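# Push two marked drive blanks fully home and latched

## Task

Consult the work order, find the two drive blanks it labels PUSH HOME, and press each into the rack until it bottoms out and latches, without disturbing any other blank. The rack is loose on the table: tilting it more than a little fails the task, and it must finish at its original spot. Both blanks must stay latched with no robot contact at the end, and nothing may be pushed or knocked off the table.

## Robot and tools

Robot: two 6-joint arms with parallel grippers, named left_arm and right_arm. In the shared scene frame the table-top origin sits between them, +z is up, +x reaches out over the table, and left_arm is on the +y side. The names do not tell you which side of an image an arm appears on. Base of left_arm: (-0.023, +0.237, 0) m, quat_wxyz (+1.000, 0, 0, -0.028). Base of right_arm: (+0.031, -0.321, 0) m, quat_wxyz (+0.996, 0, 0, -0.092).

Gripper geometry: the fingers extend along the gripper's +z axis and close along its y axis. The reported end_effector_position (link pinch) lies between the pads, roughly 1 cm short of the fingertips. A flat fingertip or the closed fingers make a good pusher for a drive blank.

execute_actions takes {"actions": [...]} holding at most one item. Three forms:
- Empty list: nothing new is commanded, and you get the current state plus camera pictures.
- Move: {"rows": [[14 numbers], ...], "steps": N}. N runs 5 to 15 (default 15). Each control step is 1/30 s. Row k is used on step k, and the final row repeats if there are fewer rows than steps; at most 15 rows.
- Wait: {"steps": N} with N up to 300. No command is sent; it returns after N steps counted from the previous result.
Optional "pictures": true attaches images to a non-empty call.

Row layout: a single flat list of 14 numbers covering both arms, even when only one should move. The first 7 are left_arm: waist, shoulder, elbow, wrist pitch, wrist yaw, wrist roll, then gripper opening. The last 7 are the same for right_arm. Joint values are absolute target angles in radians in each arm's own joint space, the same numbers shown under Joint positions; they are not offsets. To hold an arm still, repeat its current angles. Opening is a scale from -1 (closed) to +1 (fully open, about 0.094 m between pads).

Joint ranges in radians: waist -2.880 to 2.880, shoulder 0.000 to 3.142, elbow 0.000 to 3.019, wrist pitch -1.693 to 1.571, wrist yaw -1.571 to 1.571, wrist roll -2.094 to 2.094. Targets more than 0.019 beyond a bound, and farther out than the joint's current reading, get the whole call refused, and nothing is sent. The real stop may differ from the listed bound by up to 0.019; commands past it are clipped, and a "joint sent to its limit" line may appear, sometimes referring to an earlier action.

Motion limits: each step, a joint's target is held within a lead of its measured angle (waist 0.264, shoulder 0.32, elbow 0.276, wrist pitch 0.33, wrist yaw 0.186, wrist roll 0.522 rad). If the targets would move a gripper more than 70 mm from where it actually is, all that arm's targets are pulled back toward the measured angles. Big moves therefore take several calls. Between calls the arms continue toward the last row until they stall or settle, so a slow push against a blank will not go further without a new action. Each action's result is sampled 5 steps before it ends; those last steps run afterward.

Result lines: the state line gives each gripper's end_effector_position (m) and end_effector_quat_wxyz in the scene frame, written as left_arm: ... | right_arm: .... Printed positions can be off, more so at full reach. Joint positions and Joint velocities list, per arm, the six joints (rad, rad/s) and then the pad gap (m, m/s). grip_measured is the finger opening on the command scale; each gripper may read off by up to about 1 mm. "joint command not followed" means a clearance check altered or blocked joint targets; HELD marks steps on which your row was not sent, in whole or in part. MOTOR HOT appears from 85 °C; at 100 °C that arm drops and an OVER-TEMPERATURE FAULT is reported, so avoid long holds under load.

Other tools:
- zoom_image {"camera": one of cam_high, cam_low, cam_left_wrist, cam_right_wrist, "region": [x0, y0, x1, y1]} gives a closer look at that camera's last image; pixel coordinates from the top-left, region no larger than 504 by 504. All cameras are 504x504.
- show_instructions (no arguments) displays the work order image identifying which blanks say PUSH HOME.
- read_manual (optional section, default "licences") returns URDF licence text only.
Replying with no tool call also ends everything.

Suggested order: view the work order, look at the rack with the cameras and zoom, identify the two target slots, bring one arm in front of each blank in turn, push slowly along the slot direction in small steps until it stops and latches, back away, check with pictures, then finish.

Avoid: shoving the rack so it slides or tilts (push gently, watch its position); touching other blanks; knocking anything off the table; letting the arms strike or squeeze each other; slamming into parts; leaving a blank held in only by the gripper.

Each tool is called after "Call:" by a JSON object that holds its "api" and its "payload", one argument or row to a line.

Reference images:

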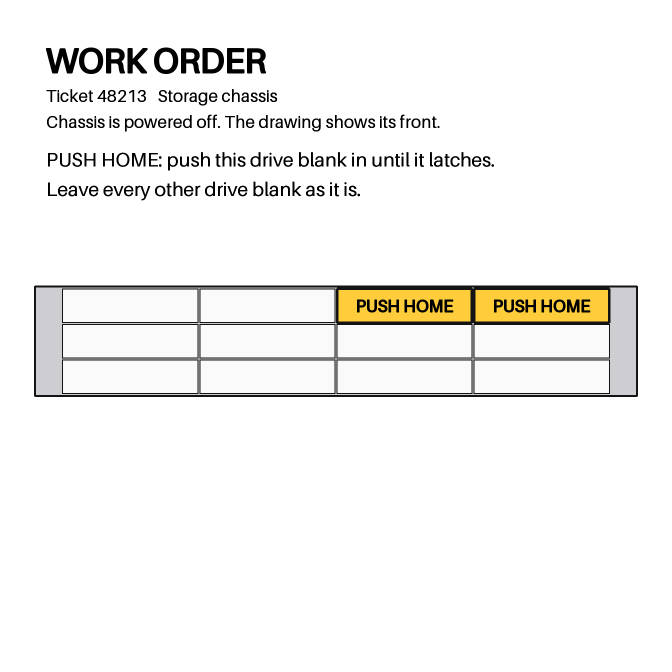

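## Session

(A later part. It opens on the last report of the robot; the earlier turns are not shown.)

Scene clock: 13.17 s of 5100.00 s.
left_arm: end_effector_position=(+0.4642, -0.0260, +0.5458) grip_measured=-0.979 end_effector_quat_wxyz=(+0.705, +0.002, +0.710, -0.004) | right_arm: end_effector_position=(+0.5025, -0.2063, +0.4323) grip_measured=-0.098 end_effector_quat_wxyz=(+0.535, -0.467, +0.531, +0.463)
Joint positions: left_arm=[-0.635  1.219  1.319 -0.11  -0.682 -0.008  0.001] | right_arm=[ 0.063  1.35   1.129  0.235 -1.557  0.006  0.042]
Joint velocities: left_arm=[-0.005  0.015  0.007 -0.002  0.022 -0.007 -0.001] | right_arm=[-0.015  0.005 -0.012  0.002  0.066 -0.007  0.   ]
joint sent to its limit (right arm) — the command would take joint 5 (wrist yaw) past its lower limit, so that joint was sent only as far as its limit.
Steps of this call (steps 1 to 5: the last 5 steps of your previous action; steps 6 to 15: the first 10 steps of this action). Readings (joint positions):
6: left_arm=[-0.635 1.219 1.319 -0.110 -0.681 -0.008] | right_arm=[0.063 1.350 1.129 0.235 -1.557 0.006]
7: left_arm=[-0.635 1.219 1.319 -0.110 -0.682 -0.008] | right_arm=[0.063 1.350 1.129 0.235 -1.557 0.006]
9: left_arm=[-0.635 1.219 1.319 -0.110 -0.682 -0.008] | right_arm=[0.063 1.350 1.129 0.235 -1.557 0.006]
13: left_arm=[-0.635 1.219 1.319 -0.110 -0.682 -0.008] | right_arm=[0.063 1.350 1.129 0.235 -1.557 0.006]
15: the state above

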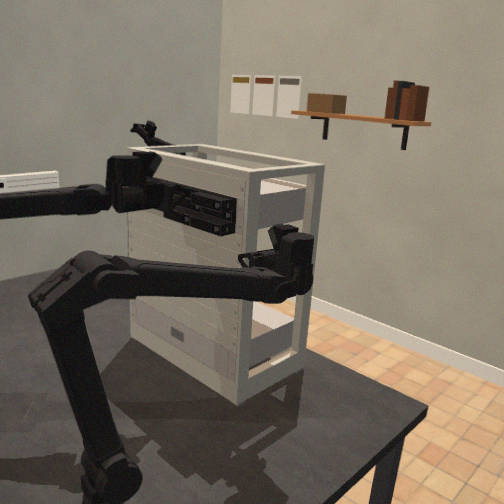

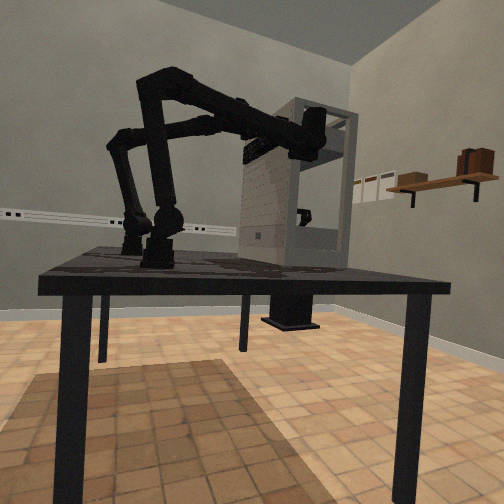

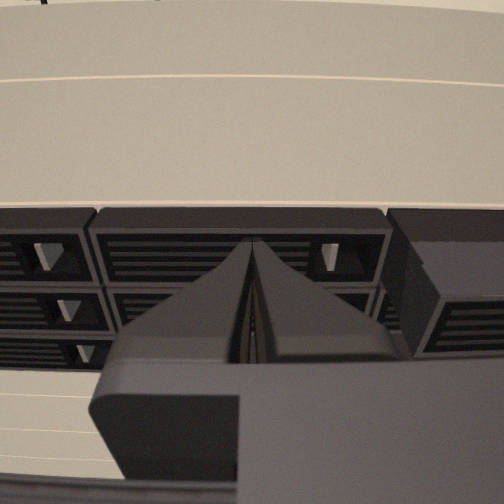

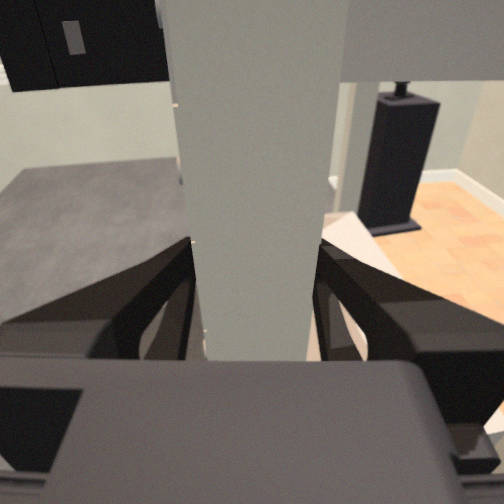

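Call:
{"api": "execute_actions", "payload": {
  "actions": [
    {"rows":[[-0.69,1.16,1.3,-0.1,-0.74,0,-1,0.065,1.345,1.14,0.25,-1.57,0,-0.14],[-0.69,1.16,1.3,-0.1,-0.74,0,-1,0.065,1.345,1.14,0.25,-1.57,0,-0.14],[-0.69,1.16,1.3,-0.1,-0.74,0,-1,0.065,1.345,1.14,0.25,-1.57,0,-0.14],[-0.77,1.08,1.25,-0.1,-0.82,0,-1,0.065,1.345,1.14,0.25,-1.57,0,-0.14]]}
  ]
}}

Call:
{"api": "execute_actions", "payload": {
  "actions": [
    {"rows":[[-0.92,1.28,1.43,-0.07,-0.965,0,-1,0.065,1.345,1.14,0.25,-1.57,0,-0.14]]}
  ]
}}

Call:
{"api": "execute_actions", "payload": {
  "actions": [
    {"steps":12}
  ],
  "pictures": true
}}

Scene clock: 13.90 s of 5100.00 s.
left_arm: end_effector_position=(+0.3894, -0.0363, +0.5616) grip_measured=-0.979 end_effector_quat_wxyz=(+0.716, -0.004, +0.698, -0.022) | right_arm: end_effector_position=(+0.5026, -0.2063, +0.4323) grip_measured=-0.098 end_effector_quat_wxyz=(+0.535, -0.467, +0.531, +0.463)
Joint positions: left_arm=[-0.784  1.095  1.242 -0.109 -0.815 -0.008  0.001] | right_arm=[ 0.063  1.35   1.129  0.235 -1.557  0.006  0.042]
Joint velocities: left_arm=[-0.054 -0.327 -0.007 -0.002  0.007 -0.022  0.001] | right_arm=[ 0.015  0.005  0.007 -0.017 -0.007 -0.022  0.   ]
joint sent to its limit (right arm) — the command would take joint 5 (wrist yaw) past its lower limit, so that joint was sent only as far as its limit.
Steps of this call (steps 1 to 5: the last 5 steps of your previous action; steps 6 to 12: the robot went on to your last target; steps 13 to 22: the first 10 steps of this action). Readings (joint positions):
13: left_arm=[-0.643 1.211 1.319 -0.109 -0.704 -0.008] | right_arm=[0.063 1.350 1.129 0.235 -1.556 0.006]
14: left_arm=[-0.651 1.207 1.311 -0.109 -0.726 -0.008] | right_arm=[0.063 1.350 1.129 0.235 -1.556 0.006]
16: left_arm=[-0.679 1.189 1.294 -0.109 -0.772 -0.008] | right_arm=[0.063 1.350 1.129 0.235 -1.557 0.006]
20: left_arm=[-0.768 1.118 1.242 -0.109 -0.815 -0.008] | right_arm=[0.063 1.350 1.129 0.235 -1.557 0.006]
22: the state above

Scene clock: 14.40 s of 5100.00 s.
left_arm: end_effector_position=(+0.3902, -0.1378, +0.5481) grip_measured=-0.979 end_effector_quat_wxyz=(+0.708, +0.007, +0.706, -0.016) | right_arm: end_effector_position=(+0.5026, -0.2063, +0.4323) grip_measured=-0.098 end_effector_quat_wxyz=(+0.535, -0.467, +0.531, +0.463)
Joint positions: left_arm=[-0.935  1.3    1.388 -0.081 -0.959 -0.008  0.001] | right_arm=[ 0.063  1.35   1.129  0.235 -1.557  0.006  0.042]
Joint velocities: left_arm=[ 0.005  0.22  -0.002 -0.007 -0.037 -0.051  0.001] | right_arm=[-0.005 -0.015 -0.002 -0.002 -0.037 -0.007 -0.001]
Steps of this call (steps 1 to 5: the last 5 steps of your previous action; steps 6 to 15: the first 10 steps of this action). Readings (joint positions):
6: left_arm=[-0.785 1.085 1.248 -0.109 -0.871 -0.008] | right_arm=[0.063 1.350 1.129 0.235 -1.557 0.006]
7: left_arm=[-0.801 1.105 1.272 -0.106 -0.917 -0.008] | right_arm=[0.063 1.350 1.129 0.235 -1.557 0.006]
9: left_arm=[-0.851 1.171 1.334 -0.094 -0.953 -0.008] | right_arm=[0.063 1.350 1.129 0.235 -1.557 0.006]
13: left_arm=[-0.928 1.275 1.388 -0.081 -0.959 -0.008] | right_arm=[0.063 1.350 1.129 0.235 -1.557 0.006]
15: the state above

Scene clock: 14.80 s of 5100.00 s.
left_arm: end_effector_position=(+0.3934, -0.1333, +0.5483) grip_measured=-0.979 end_effector_quat_wxyz=(+0.709, +0.002, +0.706, -0.012) | right_arm: end_effector_position=(+0.5026, -0.2063, +0.4323) grip_measured=-0.098 end_effector_quat_wxyz=(+0.535, -0.467, +0.531, +0.463)
Joint positions: left_arm=[-0.926  1.3    1.388 -0.081 -0.963 -0.008  0.001] | right_arm=[ 0.063  1.35   1.129  0.235 -1.557  0.006  0.042]
Joint velocities: left_arm=[ 0.015 -0.005 -0.012 -0.007  0.037 -0.051  0.   ] | right_arm=[-0.015 -0.005  0.002  0.007 -0.037  0.022 -0.   ]
Kept back: nothing.
Steps of this call (steps 1 to 5: the last 5 steps of your previous action; steps 6 to 12: the robot went on to your last target). Readings (joint positions):
1: left_arm=[-0.934 1.305 1.388 -0.081 -0.960 -0.008] | right_arm=[0.063 1.350 1.129 0.235 -1.557 0.006]
2: left_arm=[-0.932 1.307 1.388 -0.081 -0.960 -0.008] | right_arm=[0.063 1.350 1.129 0.235 -1.557 0.006]
4: left_arm=[-0.929 1.305 1.388 -0.081 -0.962 -0.008] | right_arm=[0.063 1.350 1.129 0.235 -1.557 0.006]
8: left_arm=[-0.926 1.300 1.388 -0.081 -0.963 -0.008] | right_arm=[0.063 1.350 1.129 0.235 -1.557 0.006]
12: the state above

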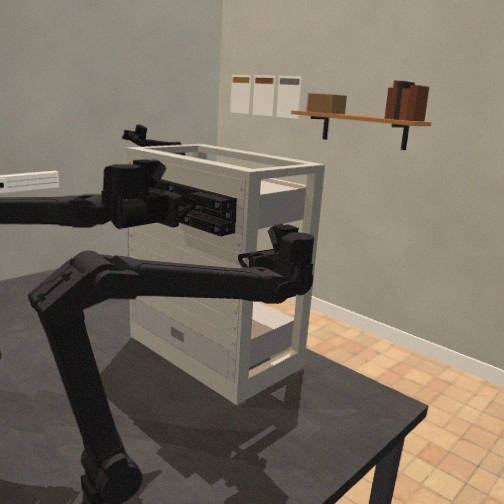

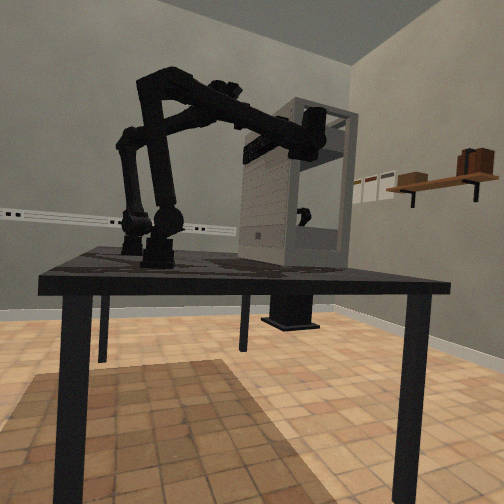

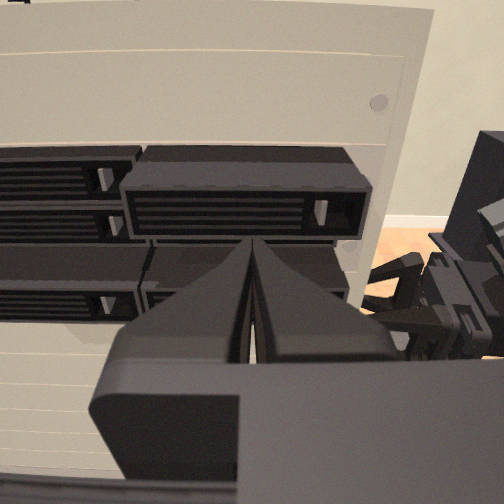

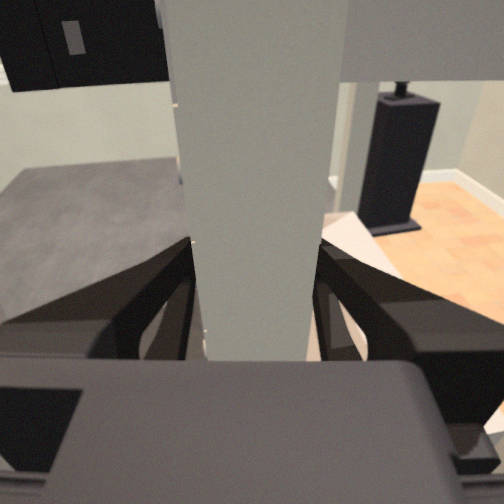

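Call:
{"api": "execute_actions", "payload": {
  "actions": [
    {"rows":[[-0.875,1.335,1.465,-0.07,-0.93,0,-1,0.065,1.345,1.14,0.25,-1.57,0,-0.14]]}
  ]
}}

Call:
{"api": "execute_actions", "payload": {
  "actions": [
    {"rows":[[-0.82,1.38,1.5,-0.07,-0.9,0,-1,0.065,1.345,1.14,0.25,-1.57,0,-0.14]]}
  ]
}}

Call:
{"api": "execute_actions", "payload": {
  "actions": [
    {"rows":[[-0.775,1.42,1.53,-0.07,-0.865,0,-1,0.065,1.335,1.13,0.25,-1.57,0,-0.14]]}
  ],
  "pictures": true
}}

Scene clock: 15.37 s of 5100.00 s.
left_arm: end_effector_position=(+0.4182, -0.1229, +0.5446) grip_measured=-0.979 end_effector_quat_wxyz=(+0.707, -0.004, +0.707, -0.001) | right_arm: end_effector_position=(+0.5026, -0.2063, +0.4323) grip_measured=-0.098 end_effector_quat_wxyz=(+0.535, -0.467, +0.531, +0.463)
Joint positions: left_arm=[-0.872  1.323  1.403 -0.081 -0.932 -0.008  0.001] | right_arm=[ 0.063  1.35   1.129  0.235 -1.557  0.006  0.042]
Joint velocities: left_arm=[ 0.005  0.015 -0.002 -0.017 -0.007  0.022  0.   ] | right_arm=[-0.024  0.005  0.002  0.002 -0.051 -0.037 -0.   ]
Steps of this call (steps 1 to 7: the robot went on to your last target; steps 8 to 17: the first 10 steps of this action). Readings (joint positions):
8: left_arm=[-0.923 1.301 1.389 -0.081 -0.949 -0.008] | right_arm=[0.063 1.350 1.129 0.235 -1.557 0.006]
9: left_arm=[-0.918 1.304 1.392 -0.081 -0.938 -0.008] | right_arm=[0.063 1.350 1.129 0.235 -1.557 0.006]
11: left_arm=[-0.898 1.312 1.401 -0.081 -0.933 -0.008] | right_arm=[0.063 1.350 1.129 0.235 -1.557 0.006]
15: left_arm=[-0.873 1.321 1.403 -0.081 -0.933 -0.008] | right_arm=[0.063 1.350 1.129 0.235 -1.557 0.006]
17: the state above

Scene clock: 15.87 s of 5100.00 s.
left_arm: end_effector_position=(+0.4351, -0.1258, +0.5478) grip_measured=-0.979 end_effector_quat_wxyz=(+0.708, -0.003, +0.706, -0.004) | right_arm: end_effector_position=(+0.5026, -0.2063, +0.4323) grip_measured=-0.098 end_effector_quat_wxyz=(+0.535, -0.467, +0.531, +0.463)
Joint positions: left_arm=[-0.846  1.354  1.439 -0.081 -0.901 -0.008  0.001] | right_arm=[ 0.063  1.35   1.129  0.235 -1.557  0.006  0.042]
Joint velocities: left_arm=[ 0.005 -0.005  0.002 -0.007 -0.022  0.007 -0.001] | right_arm=[-0.005  0.005 -0.007 -0.002  0.007  0.007  0.001]
Steps of this call (steps 1 to 5: the last 5 steps of your previous action; steps 6 to 15: the first 10 steps of this action). Readings (joint positions):
6: left_arm=[-0.869 1.326 1.405 -0.081 -0.919 -0.008] | right_arm=[0.063 1.350 1.129 0.235 -1.557 0.006]
7: left_arm=[-0.864 1.332 1.415 -0.081 -0.908 -0.008] | right_arm=[0.063 1.350 1.129 0.235 -1.557 0.006]
9: left_arm=[-0.850 1.348 1.433 -0.081 -0.901 -0.008] | right_arm=[0.063 1.350 1.129 0.235 -1.557 0.006]
13: left_arm=[-0.846 1.354 1.439 -0.081 -0.901 -0.008] | right_arm=[0.063 1.350 1.129 0.235 -1.557 0.006]
15: the state above

Scene clock: 16.37 s of 5100.00 s.
left_arm: end_effector_position=(+0.4557, -0.1274, +0.5489) grip_measured=-0.979 end_effector_quat_wxyz=(+0.708, -0.002, +0.706, -0.007) | right_arm: end_effector_position=(+0.5026, -0.2063, +0.4323) grip_measured=-0.098 end_effector_quat_wxyz=(+0.535, -0.467, +0.531, +0.463)
Joint positions: left_arm=[-0.813  1.389  1.475 -0.08  -0.861 -0.008  0.001] | right_arm=[ 0.063  1.35   1.129  0.235 -1.557  0.006  0.042]
Joint velocities: left_arm=[ 0.005  0.005 -0.002 -0.002 -0.022 -0.022 -0.   ] | right_arm=[ 0.005  0.005  0.017 -0.017 -0.051 -0.051  0.001]
Steps of this call (steps 1 to 5: the last 5 steps of your previous action; steps 6 to 15: the first 10 steps of this action). Readings (joint positions):
6: left_arm=[-0.842 1.356 1.441 -0.081 -0.890 -0.008] | right_arm=[0.063 1.350 1.129 0.235 -1.557 0.006]
7: left_arm=[-0.837 1.361 1.448 -0.081 -0.879 -0.008] | right_arm=[0.063 1.350 1.129 0.235 -1.557 0.006]
9: left_arm=[-0.822 1.376 1.462 -0.081 -0.865 -0.008] | right_arm=[0.063 1.350 1.129 0.235 -1.557 0.006]
13: left_arm=[-0.813 1.389 1.475 -0.080 -0.861 -0.008] | right_arm=[0.063 1.350 1.129 0.235 -1.557 0.006]
15: the state above

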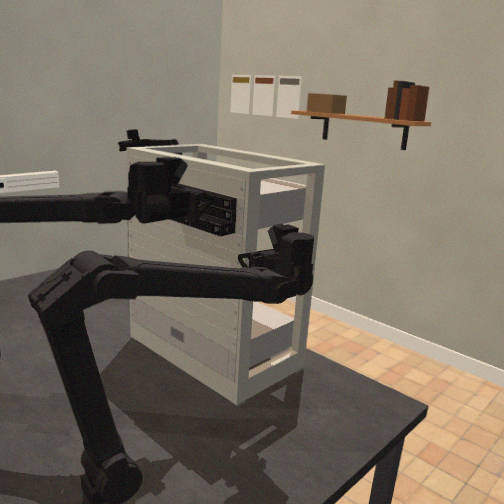

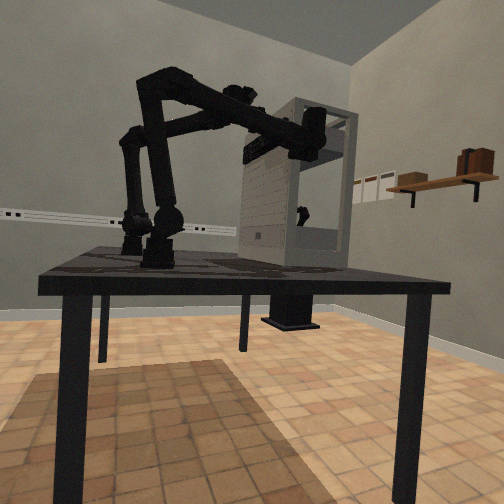

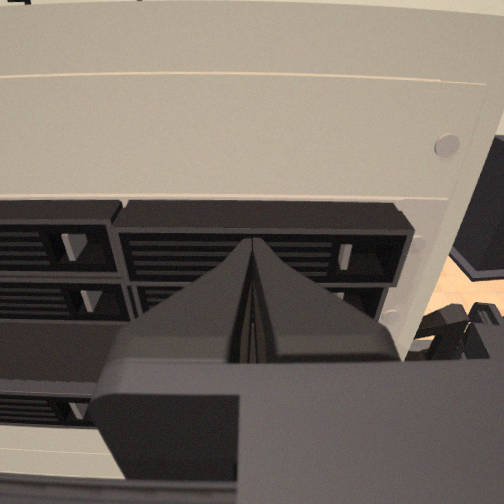

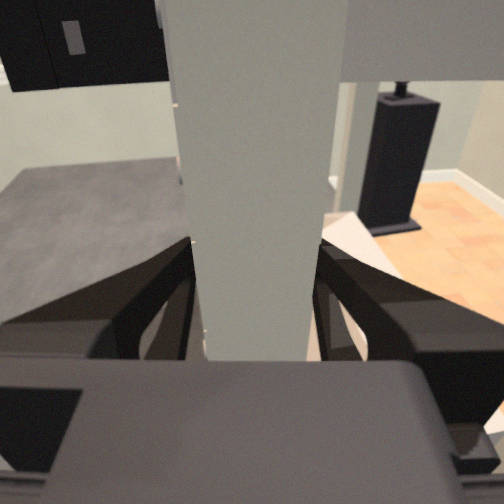

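Call:
{"api": "execute_actions", "payload": {
  "actions": [
    {"rows":[[-0.715,1.475,1.52,-0.08,-0.855,0,-1,0.065,1.325,1.125,0.25,-1.57,0,-0.14]]}
  ]
}}

Call:
{"api": "execute_actions", "payload": {
  "actions": [
    {"rows":[[-0.86,1.33,1.47,-0.07,-0.91,0,-1,0.065,1.35,1.14,0.25,-1.56,0,-0.14],[-0.86,1.33,1.47,-0.07,-0.91,0,-1,0.065,1.35,1.14,0.25,-1.56,0,-0.14],[-0.86,1.33,1.47,-0.07,-0.91,0,-1,0.065,1.35,1.14,0.25,-1.56,0,0.7]]}
  ],
  "pictures": true
}}

Scene clock: 16.90 s of 5100.00 s.
left_arm: end_effector_position=(+0.4631, -0.1260, +0.5465) grip_measured=-0.979 end_effector_quat_wxyz=(+0.708, -0.002, +0.707, -0.004) | right_arm: end_effector_position=(+0.5027, -0.2063, +0.4323) grip_measured=-0.098 end_effector_quat_wxyz=(+0.535, -0.467, +0.531, +0.462)
Joint positions: left_arm=[-0.8    1.4    1.481 -0.079 -0.852 -0.008  0.001] | right_arm=[ 0.063  1.35   1.129  0.235 -1.556  0.006  0.042]
Joint velocities: left_arm=[-0.005  0.005  0.012  0.007 -0.066 -0.051 -0.   ] | right_arm=[-0.015 -0.005 -0.002  0.002  0.081  0.051 -0.001]
Steps of this call (steps 1 to 5: the last 5 steps of your previous action; step 6: the robot went on to your last target; steps 7 to 16: the first 10 steps of this action). Readings (joint positions):
7: left_arm=[-0.809 1.392 1.475 -0.080 -0.859 -0.008] | right_arm=[0.063 1.350 1.129 0.235 -1.557 0.006]
8: left_arm=[-0.803 1.396 1.478 -0.080 -0.852 -0.008] | right_arm=[0.063 1.350 1.129 0.235 -1.557 0.006]
10: left_arm=[-0.799 1.400 1.481 -0.079 -0.851 -0.008] | right_arm=[0.063 1.350 1.129 0.235 -1.556 0.006]
14: left_arm=[-0.800 1.400 1.481 -0.079 -0.852 -0.008] | right_arm=[0.063 1.350 1.129 0.235 -1.556 0.006]
16: the state above

Scene clock: 17.40 s of 5100.00 s.
left_arm: end_effector_position=(+0.4255, -0.1299, +0.5672) grip_measured=-0.979 end_effector_quat_wxyz=(+0.715, -0.009, +0.698, -0.019) | right_arm: end_effector_position=(+0.5024, -0.2063, +0.4323) grip_measured=+0.698 end_effector_quat_wxyz=(+0.535, -0.467, +0.531, +0.463)
Joint positions: left_arm=[-0.865  1.347  1.466 -0.079 -0.908 -0.008  0.001] | right_arm=[ 0.063  1.35   1.129  0.235 -1.557  0.006  0.08 ]
Joint velocities: left_arm=[ 0.015 -0.093  0.002  0.007  0.037  0.022 -0.002] | right_arm=[ 0.005 -0.005  0.007 -0.012  0.022 -0.051  0.001]
Steps of this call (steps 1 to 5: the last 5 steps of your previous action; steps 6 to 15: the first 10 steps of this action). Readings (joint positions):
6: left_arm=[-0.809 1.393 1.481 -0.079 -0.873 -0.008] | right_arm=[0.063 1.350 1.129 0.235 -1.556 0.006]
7: left_arm=[-0.816 1.390 1.474 -0.079 -0.896 -0.008] | right_arm=[0.063 1.350 1.129 0.235 -1.556 0.006]
9: left_arm=[-0.838 1.376 1.466 -0.079 -0.906 -0.008] | right_arm=[0.063 1.350 1.129 0.235 -1.557 0.006]
13: left_arm=[-0.864 1.354 1.466 -0.079 -0.906 -0.008] | right_arm=[0.063 1.350 1.129 0.235 -1.557 0.006]
15: the state above

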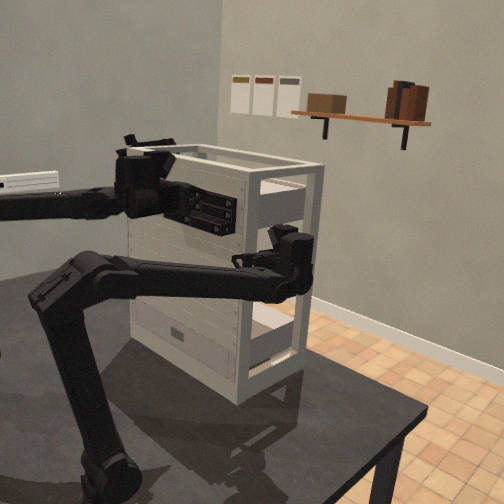

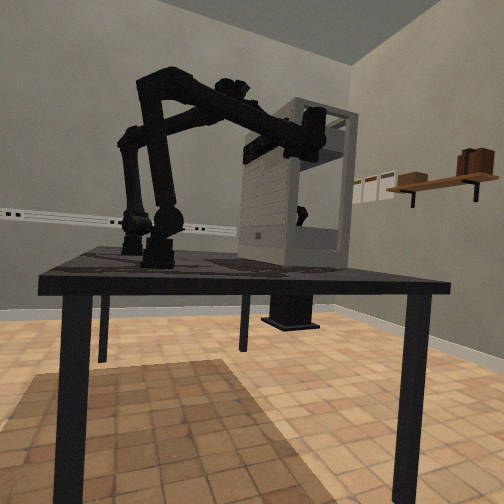

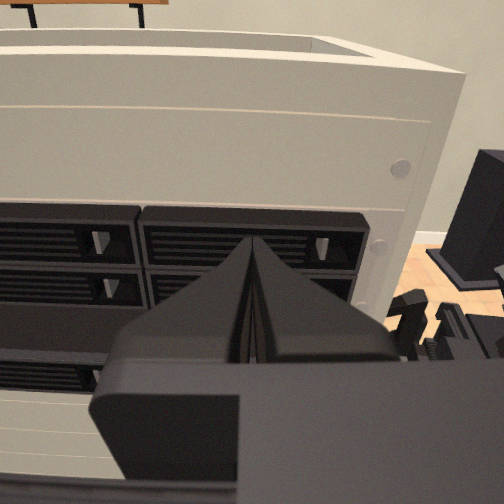

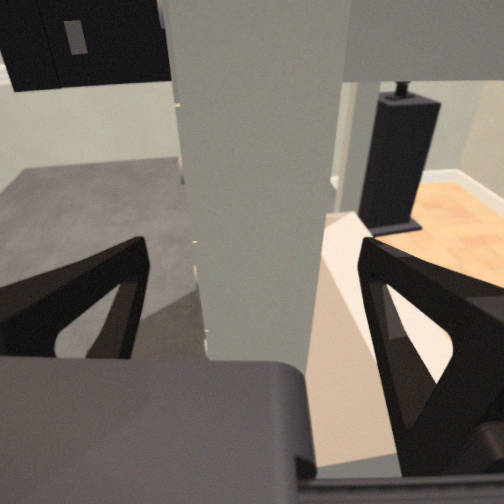

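Call:
{"api": "finished_scene", "payload": {
  "scene": 1
}}

The scene is finished: the task was done.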